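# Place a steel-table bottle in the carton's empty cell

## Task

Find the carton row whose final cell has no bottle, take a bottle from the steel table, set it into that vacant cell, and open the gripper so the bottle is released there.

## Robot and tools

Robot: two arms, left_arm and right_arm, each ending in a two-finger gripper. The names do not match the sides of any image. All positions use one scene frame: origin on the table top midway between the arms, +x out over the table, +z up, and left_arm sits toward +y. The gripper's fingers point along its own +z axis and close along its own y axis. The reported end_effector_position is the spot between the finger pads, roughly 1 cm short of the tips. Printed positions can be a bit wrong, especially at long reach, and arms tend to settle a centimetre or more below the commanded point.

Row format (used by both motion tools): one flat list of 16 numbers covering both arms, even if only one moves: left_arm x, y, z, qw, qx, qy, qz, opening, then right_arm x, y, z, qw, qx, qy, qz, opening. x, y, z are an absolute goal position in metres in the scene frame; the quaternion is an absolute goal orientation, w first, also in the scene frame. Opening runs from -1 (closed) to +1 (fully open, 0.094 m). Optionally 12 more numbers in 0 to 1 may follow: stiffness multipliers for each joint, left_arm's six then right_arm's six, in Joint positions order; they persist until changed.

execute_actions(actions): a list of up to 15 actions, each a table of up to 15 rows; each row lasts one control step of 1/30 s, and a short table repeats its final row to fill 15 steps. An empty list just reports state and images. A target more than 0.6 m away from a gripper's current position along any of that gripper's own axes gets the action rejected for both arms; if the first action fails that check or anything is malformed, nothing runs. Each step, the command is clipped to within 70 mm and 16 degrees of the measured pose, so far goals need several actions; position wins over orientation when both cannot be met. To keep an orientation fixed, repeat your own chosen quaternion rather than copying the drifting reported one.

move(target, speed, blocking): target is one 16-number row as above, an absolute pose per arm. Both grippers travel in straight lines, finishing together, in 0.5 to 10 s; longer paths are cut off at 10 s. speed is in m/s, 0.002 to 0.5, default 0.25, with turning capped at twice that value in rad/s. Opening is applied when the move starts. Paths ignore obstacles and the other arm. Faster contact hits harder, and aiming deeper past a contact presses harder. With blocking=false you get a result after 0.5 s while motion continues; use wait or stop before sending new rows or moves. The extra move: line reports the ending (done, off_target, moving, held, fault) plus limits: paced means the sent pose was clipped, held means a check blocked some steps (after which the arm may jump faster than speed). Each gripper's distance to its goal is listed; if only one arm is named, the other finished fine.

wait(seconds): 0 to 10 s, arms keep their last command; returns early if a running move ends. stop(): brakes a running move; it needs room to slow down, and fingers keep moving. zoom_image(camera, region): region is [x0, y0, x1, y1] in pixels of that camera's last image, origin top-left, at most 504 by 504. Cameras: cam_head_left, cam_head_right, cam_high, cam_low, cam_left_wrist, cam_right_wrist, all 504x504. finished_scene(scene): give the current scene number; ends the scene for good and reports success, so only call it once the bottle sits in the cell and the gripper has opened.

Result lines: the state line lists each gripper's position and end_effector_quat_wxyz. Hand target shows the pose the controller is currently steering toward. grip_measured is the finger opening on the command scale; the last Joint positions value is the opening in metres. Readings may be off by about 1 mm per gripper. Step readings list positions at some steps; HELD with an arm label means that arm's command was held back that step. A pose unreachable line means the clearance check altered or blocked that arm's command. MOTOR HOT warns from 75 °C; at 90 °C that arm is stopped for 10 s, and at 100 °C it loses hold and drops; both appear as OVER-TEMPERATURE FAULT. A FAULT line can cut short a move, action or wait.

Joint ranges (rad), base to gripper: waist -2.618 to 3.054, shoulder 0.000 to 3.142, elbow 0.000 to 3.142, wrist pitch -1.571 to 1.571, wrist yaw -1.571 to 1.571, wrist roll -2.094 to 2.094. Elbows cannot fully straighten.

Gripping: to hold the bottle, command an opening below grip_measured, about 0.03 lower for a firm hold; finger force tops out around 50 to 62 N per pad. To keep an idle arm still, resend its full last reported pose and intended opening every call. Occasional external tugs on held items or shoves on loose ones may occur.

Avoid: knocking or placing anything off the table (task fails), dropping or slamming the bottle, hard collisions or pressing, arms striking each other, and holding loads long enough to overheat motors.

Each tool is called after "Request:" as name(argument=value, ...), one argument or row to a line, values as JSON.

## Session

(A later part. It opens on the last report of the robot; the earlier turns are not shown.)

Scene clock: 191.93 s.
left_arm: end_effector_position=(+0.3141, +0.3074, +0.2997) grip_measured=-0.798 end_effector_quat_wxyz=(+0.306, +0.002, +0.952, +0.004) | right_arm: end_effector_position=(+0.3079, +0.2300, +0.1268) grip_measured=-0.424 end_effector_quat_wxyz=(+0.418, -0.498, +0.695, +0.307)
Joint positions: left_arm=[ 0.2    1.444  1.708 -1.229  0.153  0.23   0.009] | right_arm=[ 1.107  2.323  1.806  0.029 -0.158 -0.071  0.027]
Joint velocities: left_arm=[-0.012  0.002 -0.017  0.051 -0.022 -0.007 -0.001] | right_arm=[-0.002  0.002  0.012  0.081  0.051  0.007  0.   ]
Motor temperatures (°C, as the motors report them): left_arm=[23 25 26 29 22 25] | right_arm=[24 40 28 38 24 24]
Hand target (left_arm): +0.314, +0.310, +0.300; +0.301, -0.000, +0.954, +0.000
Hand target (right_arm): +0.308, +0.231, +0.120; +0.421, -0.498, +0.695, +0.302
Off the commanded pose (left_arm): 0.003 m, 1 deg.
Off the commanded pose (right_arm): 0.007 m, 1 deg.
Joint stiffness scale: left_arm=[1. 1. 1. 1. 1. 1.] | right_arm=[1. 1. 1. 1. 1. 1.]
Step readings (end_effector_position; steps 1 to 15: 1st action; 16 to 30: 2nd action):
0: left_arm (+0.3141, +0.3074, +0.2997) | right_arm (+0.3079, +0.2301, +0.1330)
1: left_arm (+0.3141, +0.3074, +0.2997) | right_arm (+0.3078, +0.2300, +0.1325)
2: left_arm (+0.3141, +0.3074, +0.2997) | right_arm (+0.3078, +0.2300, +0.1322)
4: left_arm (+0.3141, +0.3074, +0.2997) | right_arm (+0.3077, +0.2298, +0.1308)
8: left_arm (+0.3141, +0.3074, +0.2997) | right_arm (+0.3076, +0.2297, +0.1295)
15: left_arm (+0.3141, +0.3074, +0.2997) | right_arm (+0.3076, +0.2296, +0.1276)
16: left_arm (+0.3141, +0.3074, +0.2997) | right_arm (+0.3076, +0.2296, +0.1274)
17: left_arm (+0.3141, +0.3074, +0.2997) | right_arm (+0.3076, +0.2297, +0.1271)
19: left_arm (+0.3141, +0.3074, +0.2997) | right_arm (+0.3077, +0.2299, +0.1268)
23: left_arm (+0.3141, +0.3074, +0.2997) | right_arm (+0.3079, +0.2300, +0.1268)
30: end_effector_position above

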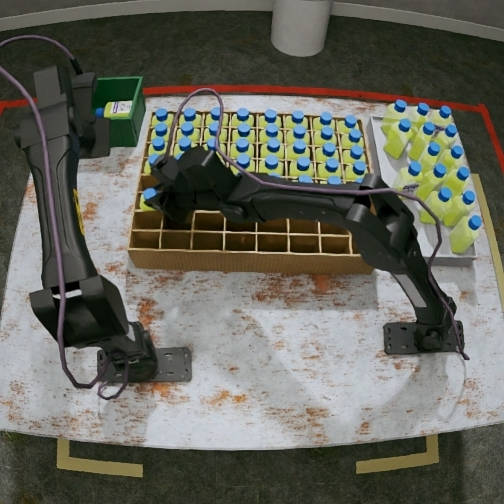

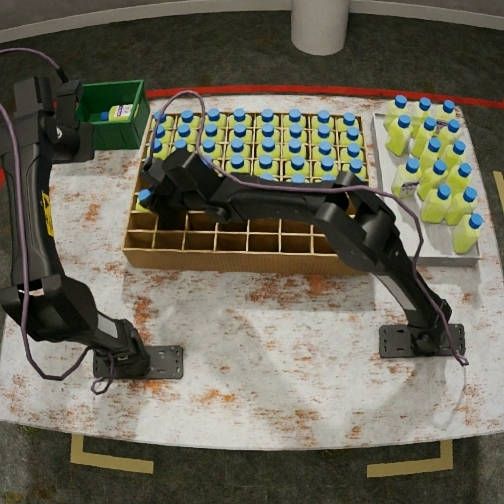

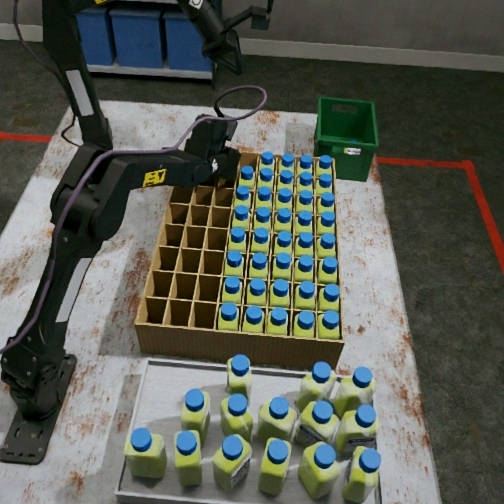

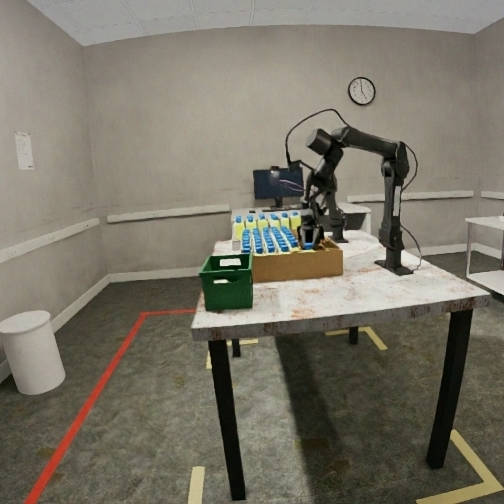

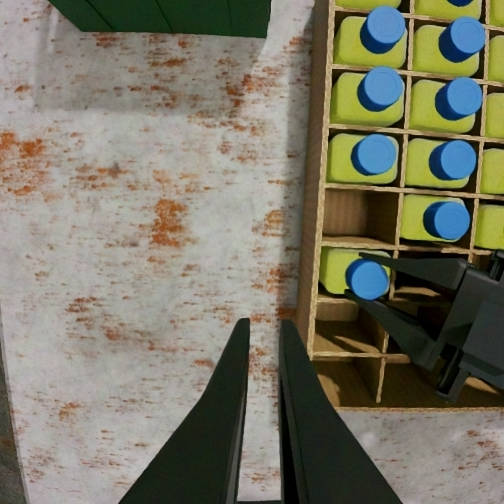

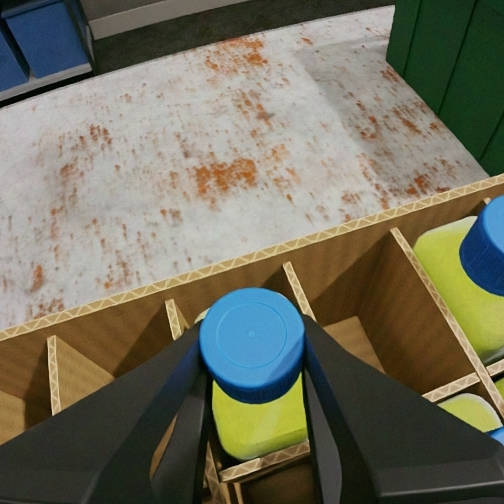

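Request:
execute_actions(
  actions=[
    [[0.314,0.31,0.3,0.3007,0,0.9537,0,0.1,0.308,0.231,0.128,0.4216,-0.4983,0.6947,0.3023,-0.2]],
  ],
)

Request:
move(
  target=[0.31,0.30,0.27, 0,0,1,0, 0.1, 0.29,0.17,0.24, 0.4216,-0.4983,0.6947,0.3023, -0.2],
  speed=0.15,
)

Scene clock: 193.50 s.
left_arm: end_effector_position=(+0.3141, +0.3074, +0.2997) grip_measured=+0.098 end_effector_quat_wxyz=(+0.306, +0.002, +0.952, +0.004) | right_arm: end_effector_position=(+0.3082, +0.2299, +0.1269) grip_measured=-0.202 end_effector_quat_wxyz=(+0.418, -0.497, +0.696, +0.306)
Joint positions: left_arm=[ 0.2    1.444  1.708 -1.229  0.153  0.23   0.052] | right_arm=[ 1.107  2.323  1.806  0.03  -0.156 -0.071  0.038]
Joint velocities: left_arm=[-0.017  0.007 -0.002 -0.051 -0.037 -0.007 -0.   ] | right_arm=[ 0.012 -0.002  0.002 -0.051  0.081 -0.022 -0.001]
Motor temperatures (°C, as the motors report them): left_arm=[23 25 26 29 22 25] | right_arm=[24 39 28 38 24 24]
Hand target (left_arm): +0.314, +0.310, +0.300; +0.301, -0.000, +0.954, +0.000
Hand target (right_arm): +0.308, +0.231, +0.128; +0.422, -0.498, +0.695, +0.302
Off the commanded pose (left_arm): 0.003 m, 1 deg.
Off the commanded pose (right_arm): 0.002 m, 1 deg.
Joint stiffness scale: left_arm=[1. 1. 1. 1. 1. 1.] | right_arm=[1. 1. 1. 1. 1. 1.]
Step readings (end_effector_position):
0: left_arm (+0.3141, +0.3074, +0.2997) | right_arm (+0.3079, +0.2300, +0.1268)
1: left_arm (+0.3141, +0.3074, +0.2997) | right_arm (+0.3080, +0.2300, +0.1269)
2: left_arm (+0.3141, +0.3074, +0.2997) | right_arm (+0.3080, +0.2300, +0.1269)
4: left_arm (+0.3141, +0.3074, +0.2997) | right_arm (+0.3081, +0.2300, +0.1269)
8: left_arm (+0.3141, +0.3074, +0.2997) | right_arm (+0.3082, +0.2300, +0.1269)
15: end_effector_position above

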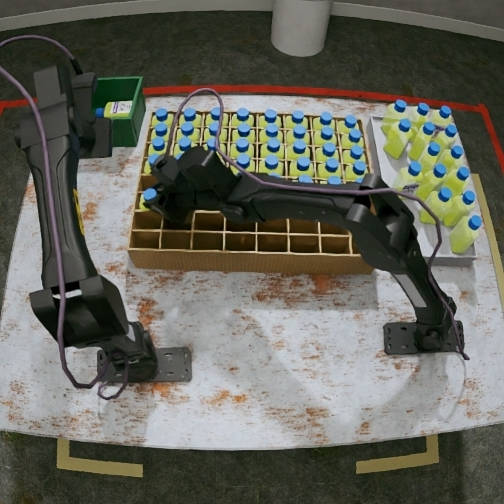

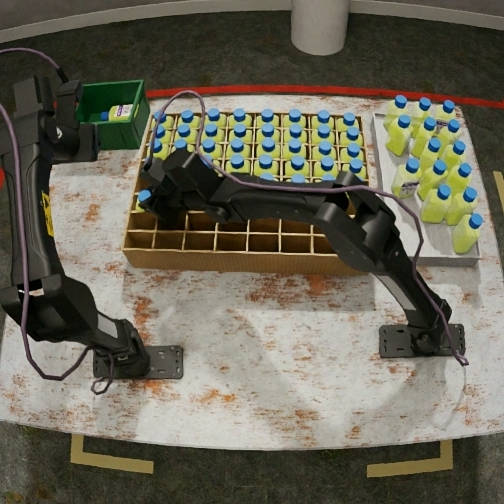

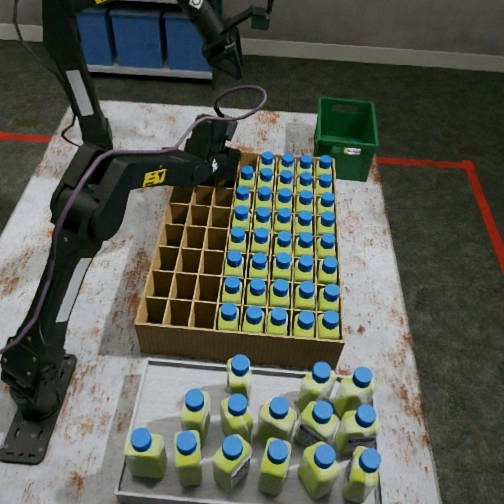

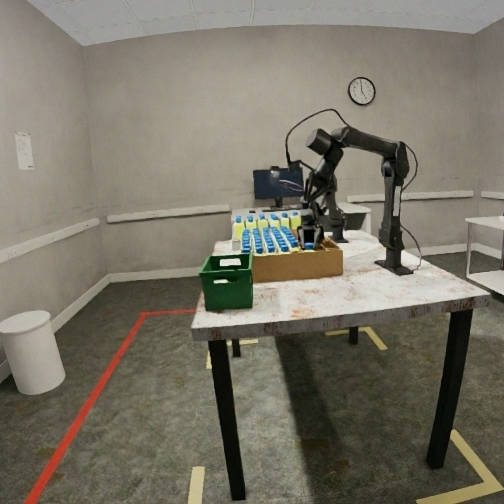

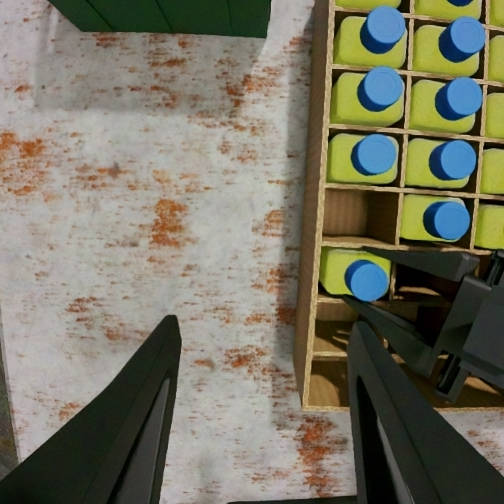

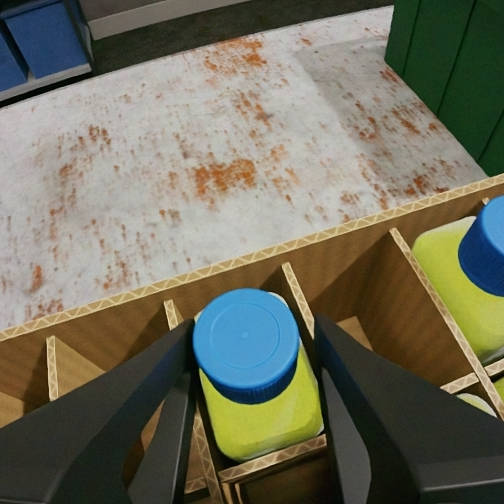

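Scene clock: 195.90 s.
left_arm: end_effector_position=(+0.3125, +0.3036, +0.2824) grip_measured=+0.098 end_effector_quat_wxyz=(+0.167, -0.000, +0.986, +0.027) | right_arm: end_effector_position=(+0.2907, +0.1761, +0.2327) grip_measured=-0.202 end_effector_quat_wxyz=(+0.424, -0.495, +0.696, +0.301)
Joint positions: left_arm=[ 0.118  1.687  2.015 -1.558  0.011  0.19   0.052] | right_arm=[ 1.09   2.019  1.742 -0.205 -0.156 -0.083  0.038]
Joint velocities: left_arm=[-0.012  0.002  0.002 -0.022  0.022 -0.022 -0.   ] | right_arm=[ 0.007  0.007  0.027 -0.037 -0.037  0.037  0.   ]
Motor temperatures (°C, as the motors report them): left_arm=[23 25 26 29 22 25] | right_arm=[24 39 28 38 24 24]
Hand target (left_arm): +0.310, +0.300, +0.269; +0.141, +0.001, +0.990, +0.025
Hand target (right_arm): +0.289, +0.169, +0.240; +0.422, -0.498, +0.695, +0.302
Off the commanded pose (left_arm): 0.013 m, 20 deg; orientation clipped at the last step of the last action.
Off the commanded pose (right_arm): 0.010 m, 0 deg.
Joint stiffness scale: left_arm=[1. 1. 1. 1. 1. 1.] | right_arm=[1. 1. 1. 1. 1. 1.]
joint sent to its limit (left arm) — the command would take joint 4 (wrist pitch) past its lower limit, so that joint was sent only as far as its limit.
move: off_target (left_arm); limits=paced

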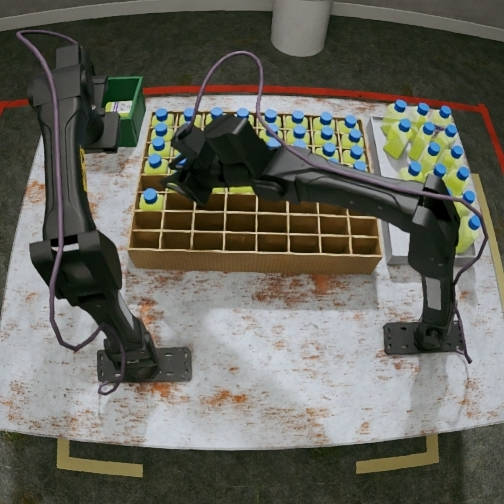

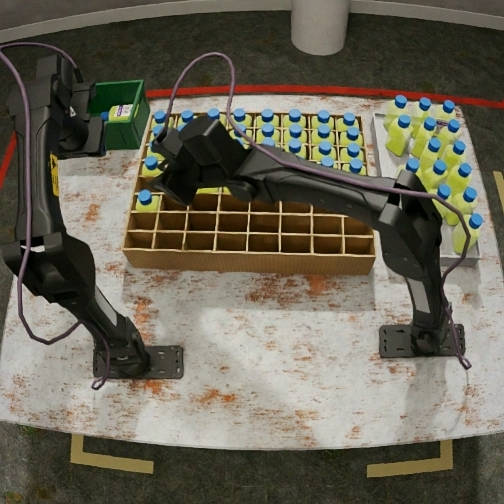

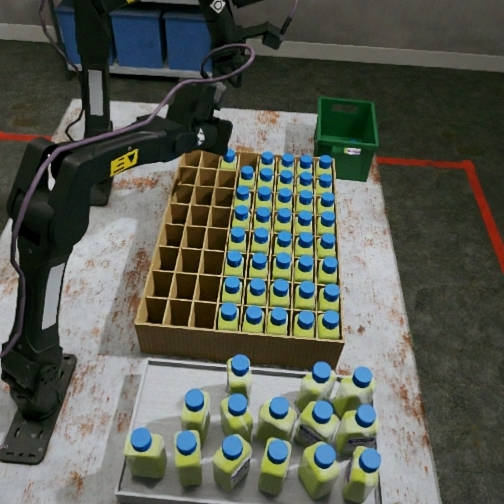

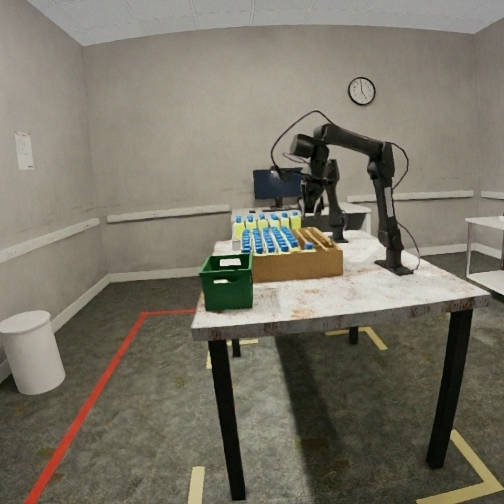

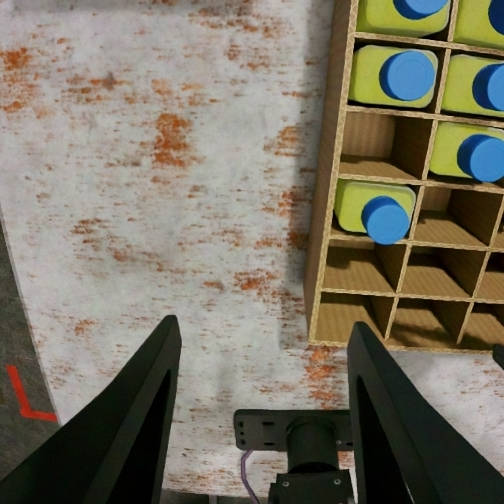

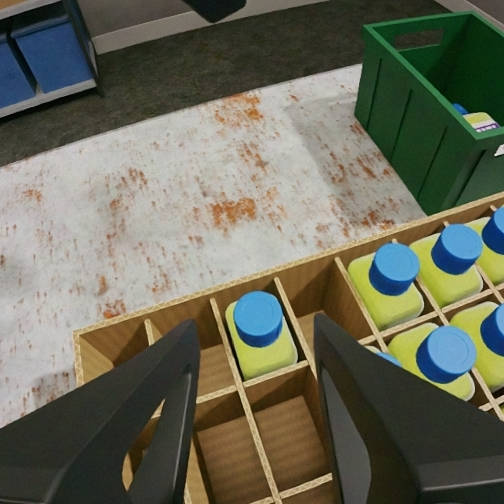

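Request:
move(
  target=[0.308,0.23,0.19, 0.2588,0,0.9659,0, 0.1, 0.265,0.10,0.28, 0.4216,-0.4983,0.6947,0.3023, -0.2],
  speed=0.15,
)

Scene clock: 199.50 s.
left_arm: end_effector_position=(+0.3152, +0.2326, +0.1904) grip_measured=+0.098 end_effector_quat_wxyz=(+0.258, -0.002, +0.966, -0.004) | right_arm: end_effector_position=(+0.2672, +0.1072, +0.2794) grip_measured=-0.202 end_effector_quat_wxyz=(+0.427, -0.495, +0.694, +0.302)
Joint positions: left_arm=[-0.096  1.374  1.247 -0.922 -0.003 -0.025  0.052] | right_arm=[ 1.056  1.732  1.545 -0.291 -0.186 -0.101  0.038]
Joint velocities: left_arm=[ 0.007  0.002  0.002  0.022  0.007 -0.007  0.   ] | right_arm=[ 0.007 -0.007 -0.017 -0.007 -0.11  -0.125  0.002]
Motor temperatures (°C, as the motors report them): left_arm=[23 26 25 28 22 25] | right_arm=[24 39 28 37 24 24]
Hand target (left_arm): +0.312, +0.231, +0.191; +0.260, -0.002, +0.966, -0.003
Hand target (right_arm): +0.264, +0.100, +0.280; +0.422, -0.499, +0.694, +0.302
Off the commanded pose (left_arm): 0.008 m, 1 deg.
Off the commanded pose (right_arm): 0.008 m, 1 deg.
Joint stiffness scale: left_arm=[1. 1. 1. 1. 1. 1.] | right_arm=[1. 1. 1. 1. 1. 1.]
move: done

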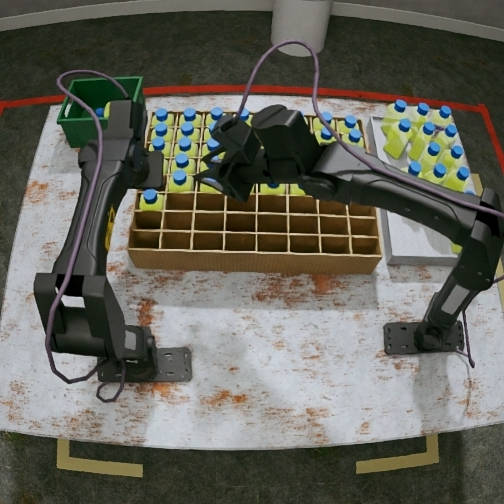

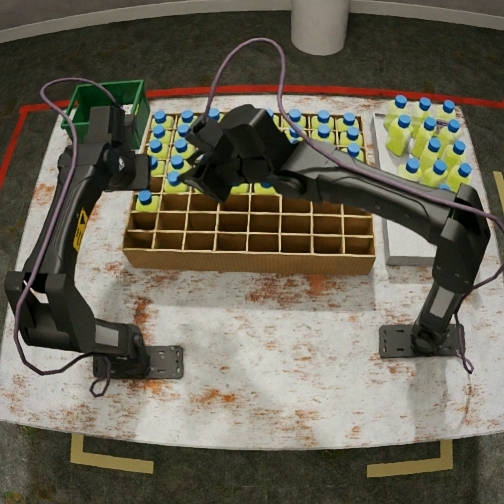

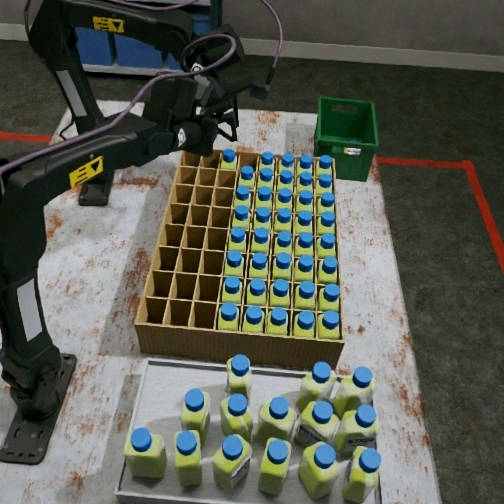

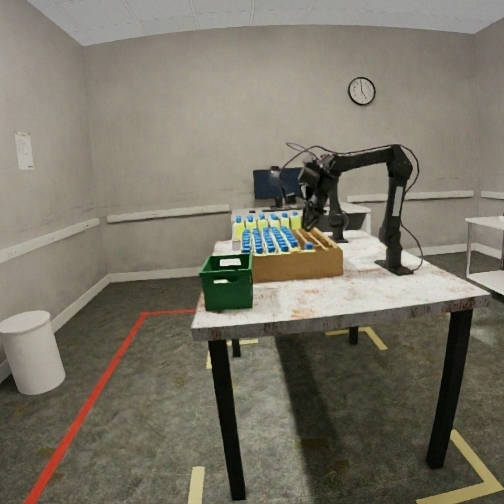

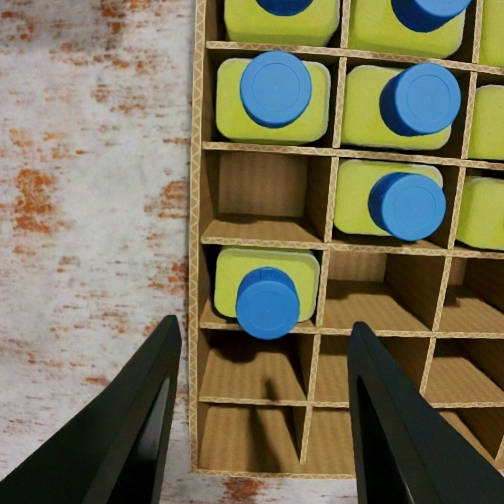

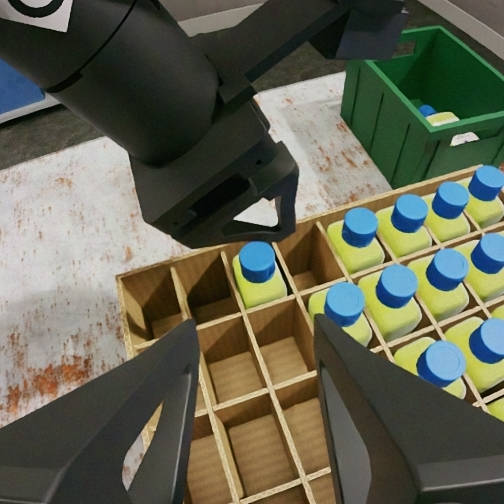

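Request:
move(
  target=[0.308,0.232,0.155, 0.2588,0,0.9659,0, 0.1, 0.265,0.10,0.28, 0.4216,-0.4983,0.6947,0.3023, -0.2],
  speed=0.08,
)

Request:
zoom_image(
  camera="cam_right_wrist",
  region=[180, 180, 360, 320],
)

Scene clock: 204.13 s.
left_arm: end_effector_position=(+0.3122, +0.2332, +0.1540) grip_measured=+0.098 end_effector_quat_wxyz=(+0.256, -0.003, +0.967, -0.003) | right_arm: end_effector_position=(+0.2668, +0.1070, +0.2789) grip_measured=-0.202 end_effector_quat_wxyz=(+0.426, -0.495, +0.694, +0.302)
Joint positions: left_arm=[-0.096  1.36   1.094 -0.787 -0.007 -0.026  0.052] | right_arm=[ 1.056  1.732  1.545 -0.294 -0.188 -0.101  0.038]
Joint velocities: left_arm=[ 0.002 -0.007 -0.007 -0.037  0.022  0.051  0.001] | right_arm=[-0.007 -0.002  0.017 -0.037 -0.11  -0.022  0.   ]
Motor temperatures (°C, as the motors report them): left_arm=[23 26 25 29 22 25] | right_arm=[24 38 28 37 24 24]
Hand target (left_arm): +0.309, +0.232, +0.155; +0.259, +0.000, +0.966, -0.000
Hand target (right_arm): +0.265, +0.100, +0.280; +0.422, -0.498, +0.695, +0.302
Off the commanded pose (left_arm): 0.004 m, 1 deg.
Off the commanded pose (right_arm): 0.007 m, 1 deg.
Joint stiffness scale: left_arm=[1. 1. 1. 1. 1. 1.] | right_arm=[1. 1. 1. 1. 1. 1.]
move: done

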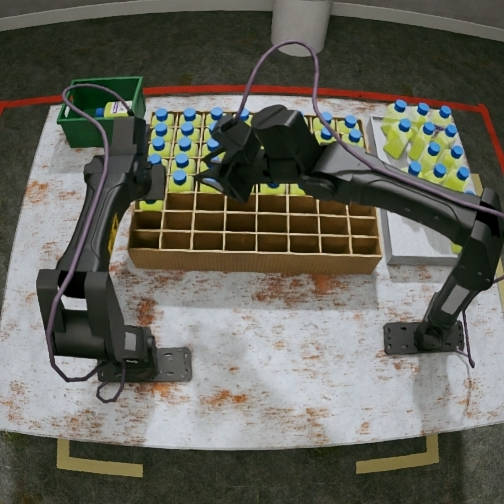

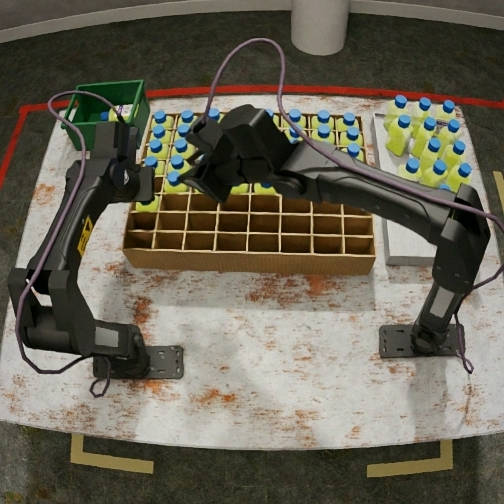

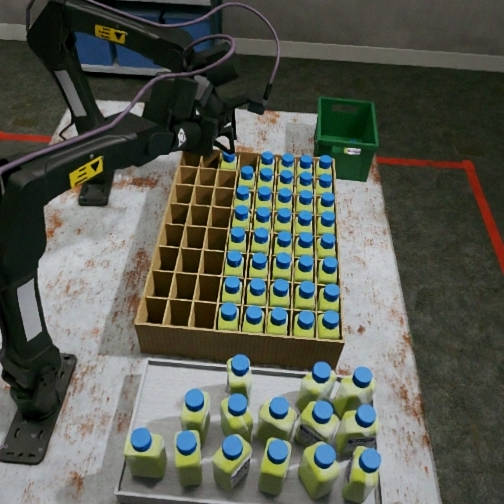

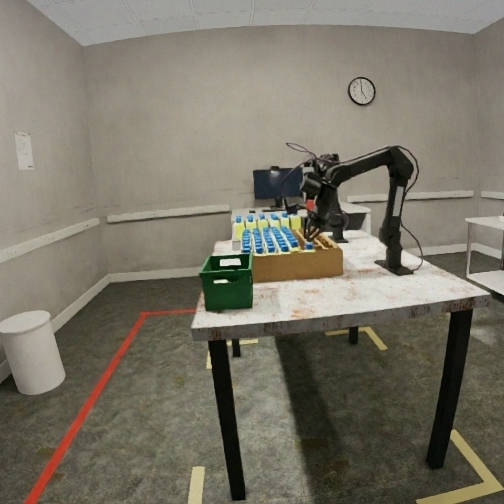

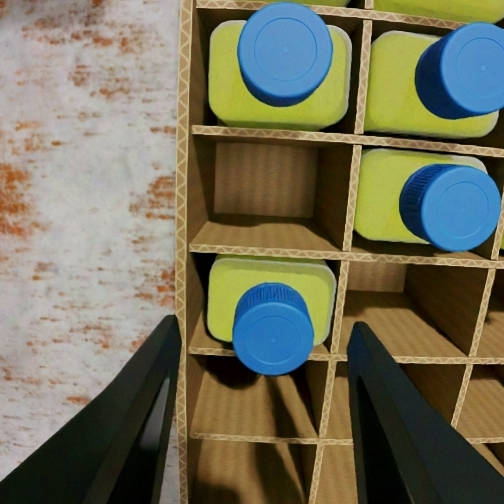

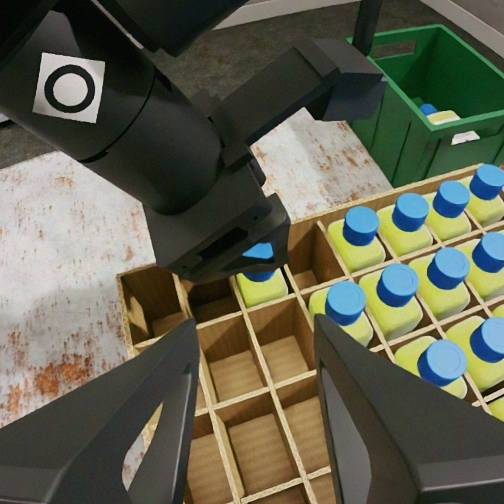

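Region (180, 180, 360, 320) of cam_right_wrist's 504x504 image, scaled by 2.800, with more detail than that image has.

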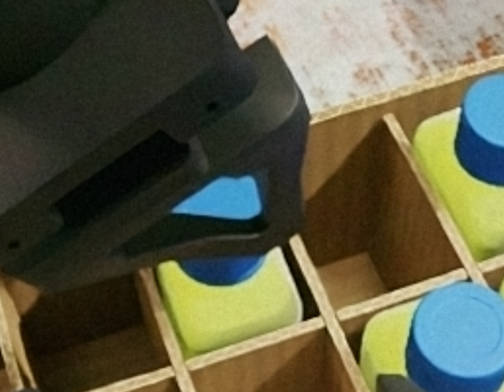

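Request:
execute_actions(
  actions=[],
)

Scene clock: 205.40 s.
left_arm: end_effector_position=(+0.3126, +0.2332, +0.1542) grip_measured=+0.098 end_effector_quat_wxyz=(+0.256, -0.003, +0.967, -0.003) | right_arm: end_effector_position=(+0.2668, +0.1070, +0.2789) grip_measured=-0.202 end_effector_quat_wxyz=(+0.426, -0.495, +0.694, +0.302)
Joint positions: left_arm=[-0.096  1.36   1.094 -0.786 -0.007 -0.026  0.052] | right_arm=[ 1.056  1.732  1.545 -0.294 -0.188 -0.101  0.038]
Joint velocities: left_arm=[-0.012 -0.002 -0.002 -0.037 -0.095 -0.007  0.   ] | right_arm=[ 0.002  0.012  0.007  0.007  0.007  0.051 -0.   ]
Motor temperatures (°C, as the motors report them): left_arm=[23 26 25 29 22 25] | right_arm=[24 38 28 37 24 24]
Hand target (left_arm): +0.309, +0.232, +0.155; +0.259, +0.000, +0.966, -0.000
Hand target (right_arm): +0.265, +0.100, +0.280; +0.422, -0.498, +0.695, +0.302
Off the commanded pose (left_arm): 0.005 m, 1 deg.
Off the commanded pose (right_arm): 0.007 m, 1 deg.
Joint stiffness scale: left_arm=[1. 1. 1. 1. 1. 1.] | right_arm=[1. 1. 1. 1. 1. 1.]

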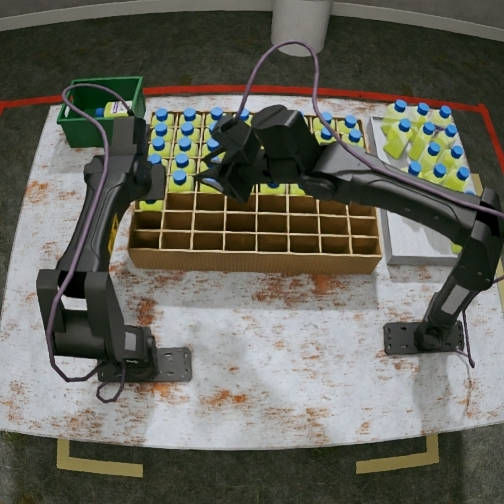

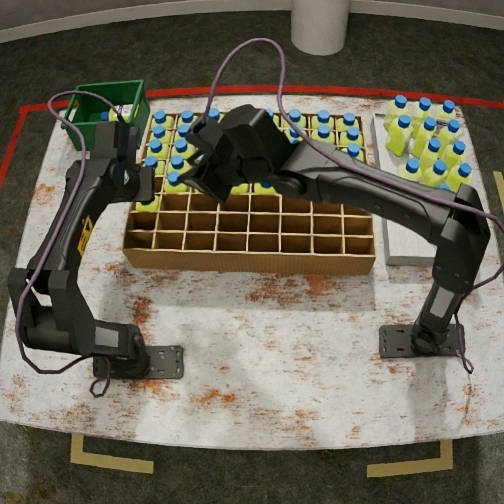

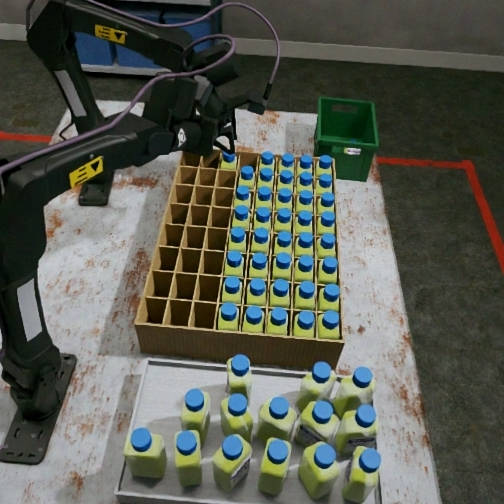

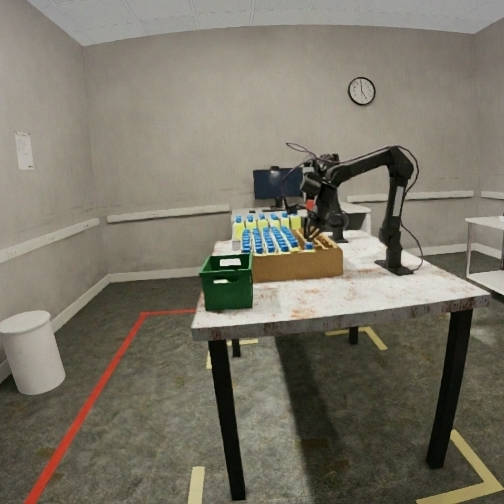

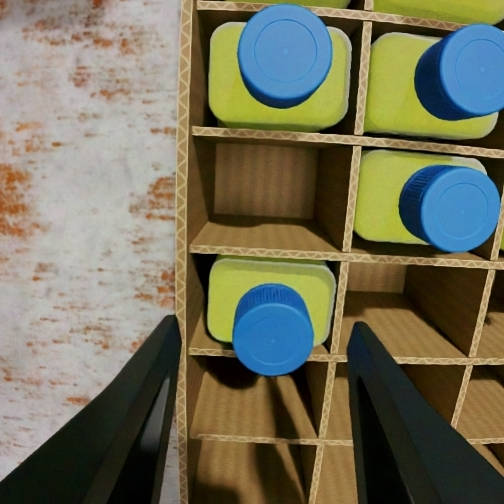

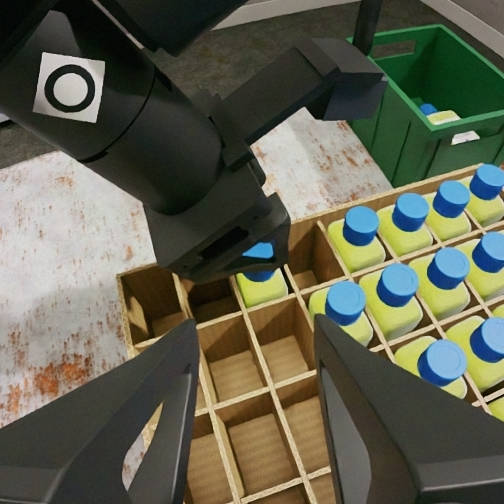

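Request:
execute_actions(
  actions=[
    [[0.308,0.2318,0.1535,0.2588,0,0.9659,0,0.1,0.265,0.10,0.28,0.4216,-0.4983,0.6947,0.3023,-0.2],[0.308,0.2316,0.152,0.2588,0,0.9659,0,0.1,0.265,0.10,0.28,0.4216,-0.4983,0.6947,0.3023,-0.2],[0.308,0.2314,0.1505,0.2588,0,0.9659,0,0.1,0.265,0.10,0.28,0.4216,-0.4983,0.6947,0.3023,-0.2],[0.308,0.2312,0.149,0.2588,0,0.9659,0,0.1,0.265,0.10,0.28,0.4216,-0.4983,0.6947,0.3023,-0.2],[0.308,0.231,0.1475,0.2588,0,0.9659,0,0.1,0.265,0.10,0.28,0.4216,-0.4983,0.6947,0.3023,-0.2],[0.308,0.2308,0.146,0.2588,0,0.9659,0,0.1,0.265,0.10,0.28,0.4216,-0.4983,0.6947,0.3023,-0.2],[0.308,0.2306,0.1445,0.2588,0,0.9659,0,0.1,0.265,0.10,0.28,0.4216,-0.4983,0.6947,0.3023,-0.2],[0.308,0.2304,0.143,0.2588,0,0.9659,0,0.1,0.265,0.10,0.28,0.4216,-0.4983,0.6947,0.3023,-0.2],[0.308,0.2302,0.1415,0.2588,0,0.9659,0,0.1,0.265,0.10,0.28,0.4216,-0.4983,0.6947,0.3023,-0.2],[0.308,0.230,0.140,0.2588,0,0.9659,0,0.1,0.265,0.10,0.28,0.4216,-0.4983,0.6947,0.3023,-0.2],[0.308,0.230,0.1385,0.2588,0,0.9659,0,0.1,0.265,0.10,0.28,0.4216,-0.4983,0.6947,0.3023,-0.2],[0.308,0.230,0.138,0.2588,0,0.9659,0,0.1,0.265,0.10,0.28,0.4216,-0.4983,0.6947,0.3023,-0.2]],
    [[0.308,0.230,0.138,0.2588,0,0.9659,0,0.1,0.265,0.10,0.28,0.4216,-0.4983,0.6947,0.3023,-0.2]],
  ],
)

Scene clock: 208.00 s.
left_arm: end_effector_position=(+0.3119, +0.2339, +0.1389) grip_measured=+0.098 end_effector_quat_wxyz=(+0.258, -0.003, +0.966, -0.001) | right_arm: end_effector_position=(+0.2668, +0.1070, +0.2789) grip_measured=-0.202 end_effector_quat_wxyz=(+0.426, -0.495, +0.694, +0.302)
Joint positions: left_arm=[-0.096  1.358  1.028 -0.719 -0.01  -0.026  0.052] | right_arm=[ 1.056  1.732  1.545 -0.294 -0.188 -0.101  0.038]
Joint velocities: left_arm=[-0.022 -0.002  0.002 -0.022 -0.022 -0.007 -0.001] | right_arm=[-0.007  0.007 -0.002 -0.007  0.037  0.037 -0.001]
Motor temperatures (°C, as the motors report them): left_arm=[23 26 25 29 22 25] | right_arm=[24 37 28 37 24 24]
Hand target (left_arm): +0.308, +0.230, +0.138; +0.259, -0.000, +0.966, -0.000
Hand target (right_arm): +0.265, +0.100, +0.280; +0.422, -0.498, +0.695, +0.302
Off the commanded pose (left_arm): 0.006 m, 0 deg.
Off the commanded pose (right_arm): 0.007 m, 1 deg.
Joint stiffness scale: left_arm=[1. 1. 1. 1. 1. 1.] | right_arm=[1. 1. 1. 1. 1. 1.]
Step readings (end_effector_position; steps 1 to 15: 1st action; 16 to 30: 2nd action):
0: left_arm (+0.3126, +0.2332, +0.1542) | right_arm (+0.2668, +0.1070, +0.2789)
1: left_arm (+0.3126, +0.2332, +0.1543) | right_arm (+0.2668, +0.1070, +0.2789)
2: left_arm (+0.3128, +0.2333, +0.1539) | right_arm (+0.2668, +0.1070, +0.2789)
4: left_arm (+0.3127, +0.2333, +0.1524) | right_arm (+0.2668, +0.1070, +0.2789)
8: left_arm (+0.3106, +0.2335, +0.1455) | right_arm (+0.2668, +0.1070, +0.2789)
15: left_arm (+0.3091, +0.2338, +0.1374) | right_arm (+0.2668, +0.1070, +0.2789)
16: left_arm (+0.3094, +0.2339, +0.1375) | right_arm (+0.2668, +0.1070, +0.2789)
17: left_arm (+0.3099, +0.2339, +0.1377) | right_arm (+0.2668, +0.1070, +0.2789)
19: left_arm (+0.3107, +0.2339, +0.1382) | right_arm (+0.2668, +0.1070, +0.2789)
23: left_arm (+0.3115, +0.2339, +0.1386) | right_arm (+0.2668, +0.1070, +0.2789)
30: end_effector_position above

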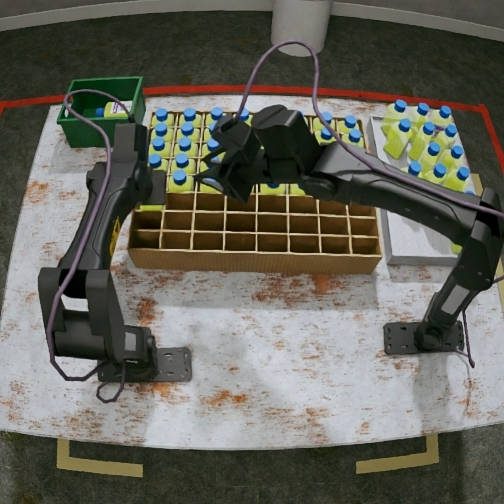

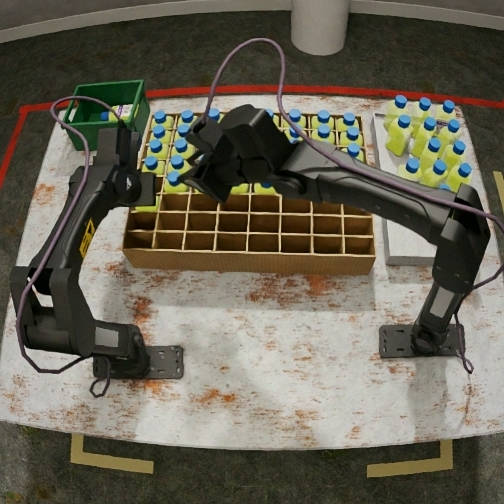

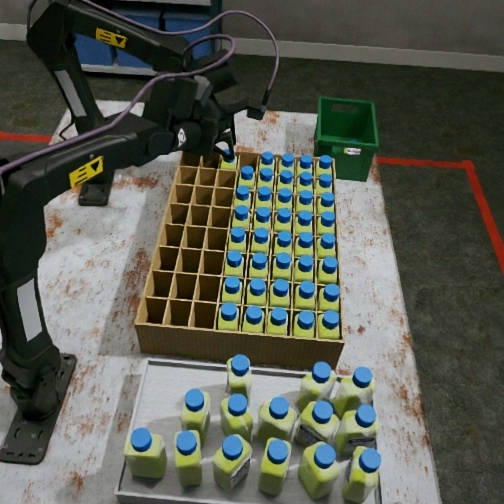

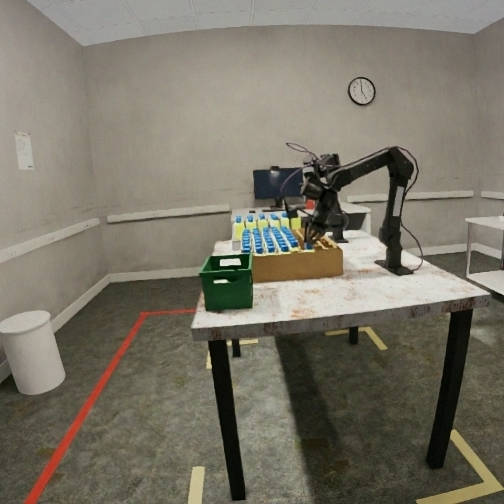

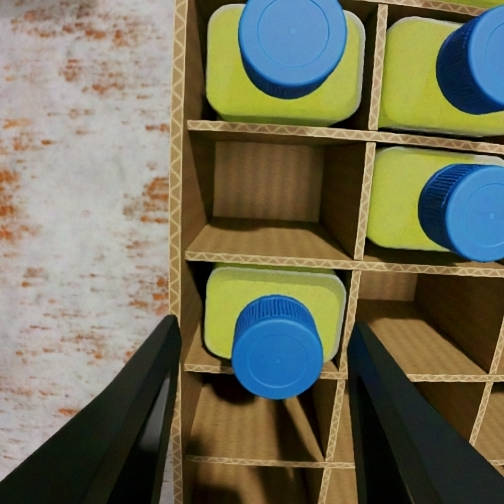

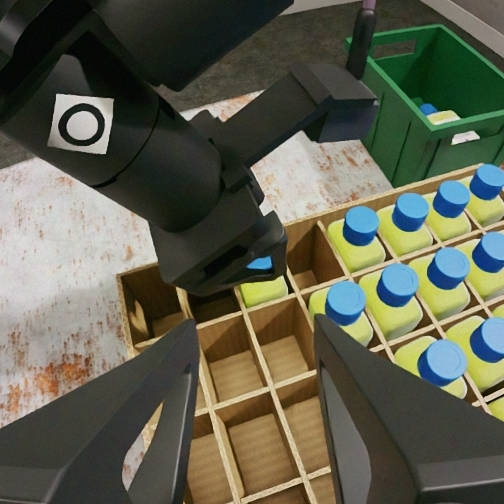

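Request:
execute_actions(
  actions=[
    [[0.3075,0.2295,0.138,0.2588,0,0.9659,0,0.1,0.265,0.10,0.28,0.4216,-0.4983,0.6947,0.3023,-0.2],[0.307,0.229,0.138,0.2588,0,0.9659,0,0.1,0.265,0.10,0.28,0.4216,-0.4983,0.6947,0.3023,-0.2],[0.3065,0.2285,0.138,0.2588,0,0.9659,0,0.1,0.265,0.10,0.28,0.4216,-0.4983,0.6947,0.3023,-0.2],[0.306,0.228,0.138,0.2588,0,0.9659,0,0.1,0.265,0.10,0.28,0.4216,-0.4983,0.6947,0.3023,-0.2],[0.3055,0.2275,0.138,0.2588,0,0.9659,0,0.1,0.265,0.10,0.28,0.4216,-0.4983,0.6947,0.3023,-0.2],[0.305,0.227,0.138,0.2588,0,0.9659,0,0.1,0.265,0.10,0.28,0.4216,-0.4983,0.6947,0.3023,-0.2],[0.305,0.2265,0.138,0.2588,0,0.9659,0,0.1,0.265,0.10,0.28,0.4216,-0.4983,0.6947,0.3023,-0.2],[0.305,0.226,0.138,0.2588,0,0.9659,0,0.1,0.265,0.10,0.28,0.4216,-0.4983,0.6947,0.3023,-0.2]],
    [[0.305,0.226,0.138,0.2588,0,0.9659,0,0.1,0.265,0.10,0.28,0.4216,-0.4983,0.6947,0.3023,-0.2]],
  ],
)

Scene clock: 211.27 s.
left_arm: end_effector_position=(+0.3118, +0.2283, +0.1389) grip_measured=+0.098 end_effector_quat_wxyz=(+0.259, -0.001, +0.966, -0.002) | right_arm: end_effector_position=(+0.2668, +0.1070, +0.2789) grip_measured=-0.202 end_effector_quat_wxyz=(+0.426, -0.495, +0.694, +0.302)
Joint positions: left_arm=[-0.117  1.358  1.028 -0.719 -0.019 -0.041  0.052] | right_arm=[ 1.056  1.732  1.545 -0.294 -0.188 -0.101  0.038]
Joint velocities: left_arm=[-0.007 -0.002 -0.007  0.007  0.066  0.051 -0.   ] | right_arm=[ 0.002  0.002 -0.007 -0.051  0.022 -0.022 -0.   ]
Motor temperatures (°C, as the motors report them): left_arm=[23 26 25 29 22 25] | right_arm=[24 37 28 37 24 24]
Hand target (left_arm): +0.305, +0.226, +0.138; +0.259, -0.000, +0.966, -0.000
Hand target (right_arm): +0.265, +0.100, +0.280; +0.422, -0.498, +0.695, +0.302
Off the commanded pose (left_arm): 0.007 m, 0 deg.
Off the commanded pose (right_arm): 0.007 m, 1 deg.
Joint stiffness scale: left_arm=[1. 1. 1. 1. 1. 1.] | right_arm=[1. 1. 1. 1. 1. 1.]
Step readings (end_effector_position; steps 1 to 15: 1st action; 16 to 30: 2nd action):
0: left_arm (+0.3120, +0.2339, +0.1389) | right_arm (+0.2668, +0.1070, +0.2789)
1: left_arm (+0.3120, +0.2338, +0.1389) | right_arm (+0.2668, +0.1070, +0.2789)
2: left_arm (+0.3119, +0.2333, +0.1389) | right_arm (+0.2668, +0.1070, +0.2789)
4: left_arm (+0.3119, +0.2316, +0.1389) | right_arm (+0.2668, +0.1070, +0.2789)
8: left_arm (+0.3118, +0.2288, +0.1389) | right_arm (+0.2668, +0.1070, +0.2789)
15: left_arm (+0.3118, +0.2280, +0.1389) | right_arm (+0.2668, +0.1070, +0.2789)
16: left_arm (+0.3118, +0.2281, +0.1389) | right_arm (+0.2668, +0.1070, +0.2789)
17: left_arm (+0.3118, +0.2281, +0.1389) | right_arm (+0.2668, +0.1070, +0.2789)
19: left_arm (+0.3118, +0.2282, +0.1389) | right_arm (+0.2668, +0.1070, +0.2789)
23: left_arm (+0.3118, +0.2282, +0.1389) | right_arm (+0.2668, +0.1070, +0.2789)
30: end_effector_position above

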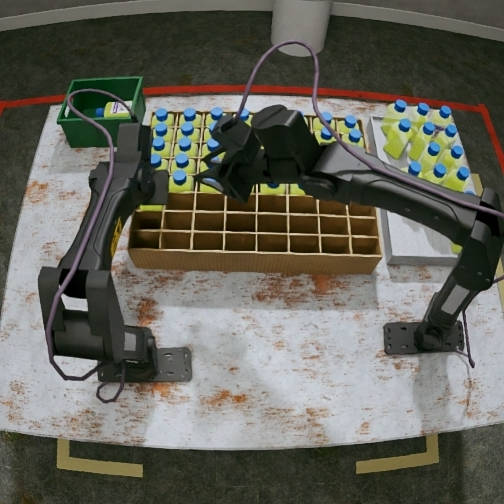

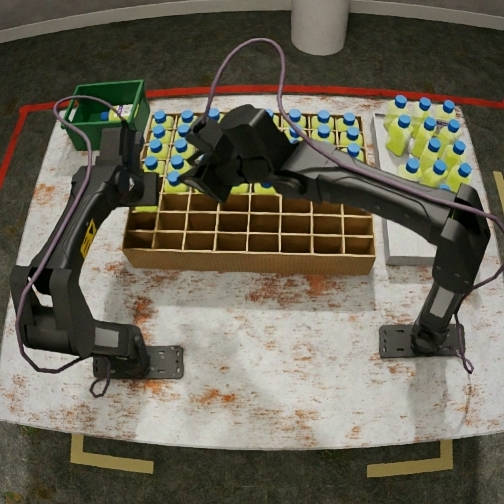

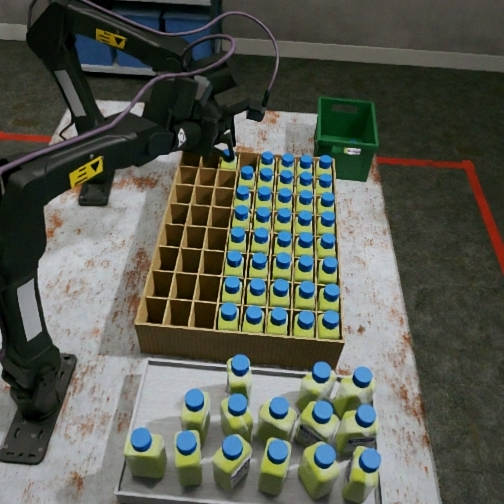

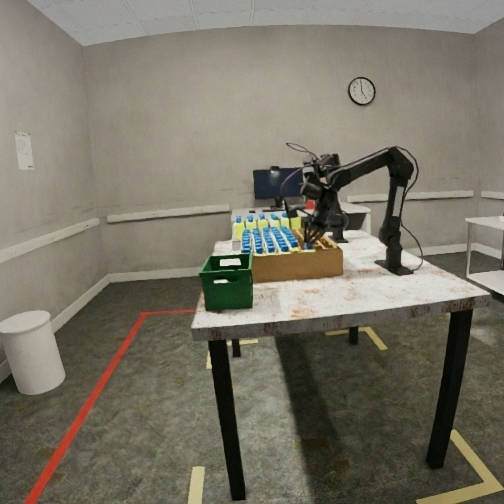

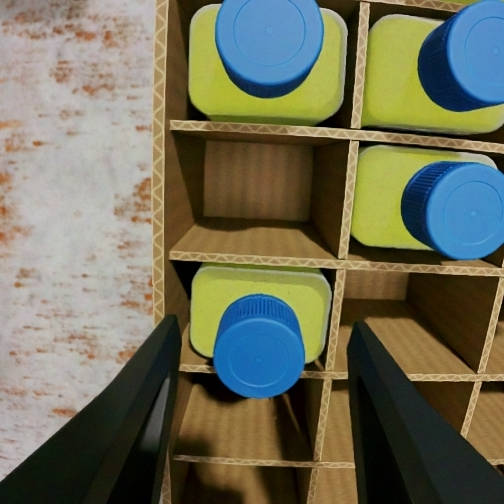

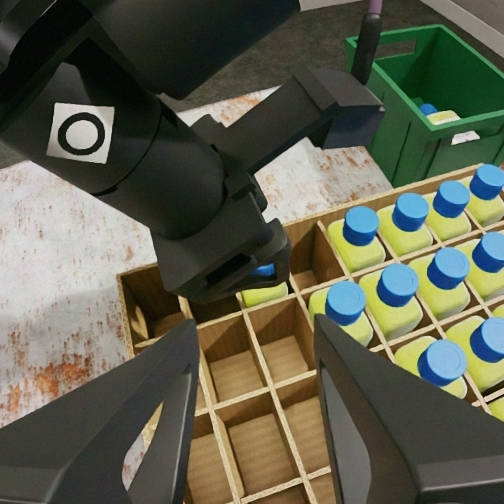

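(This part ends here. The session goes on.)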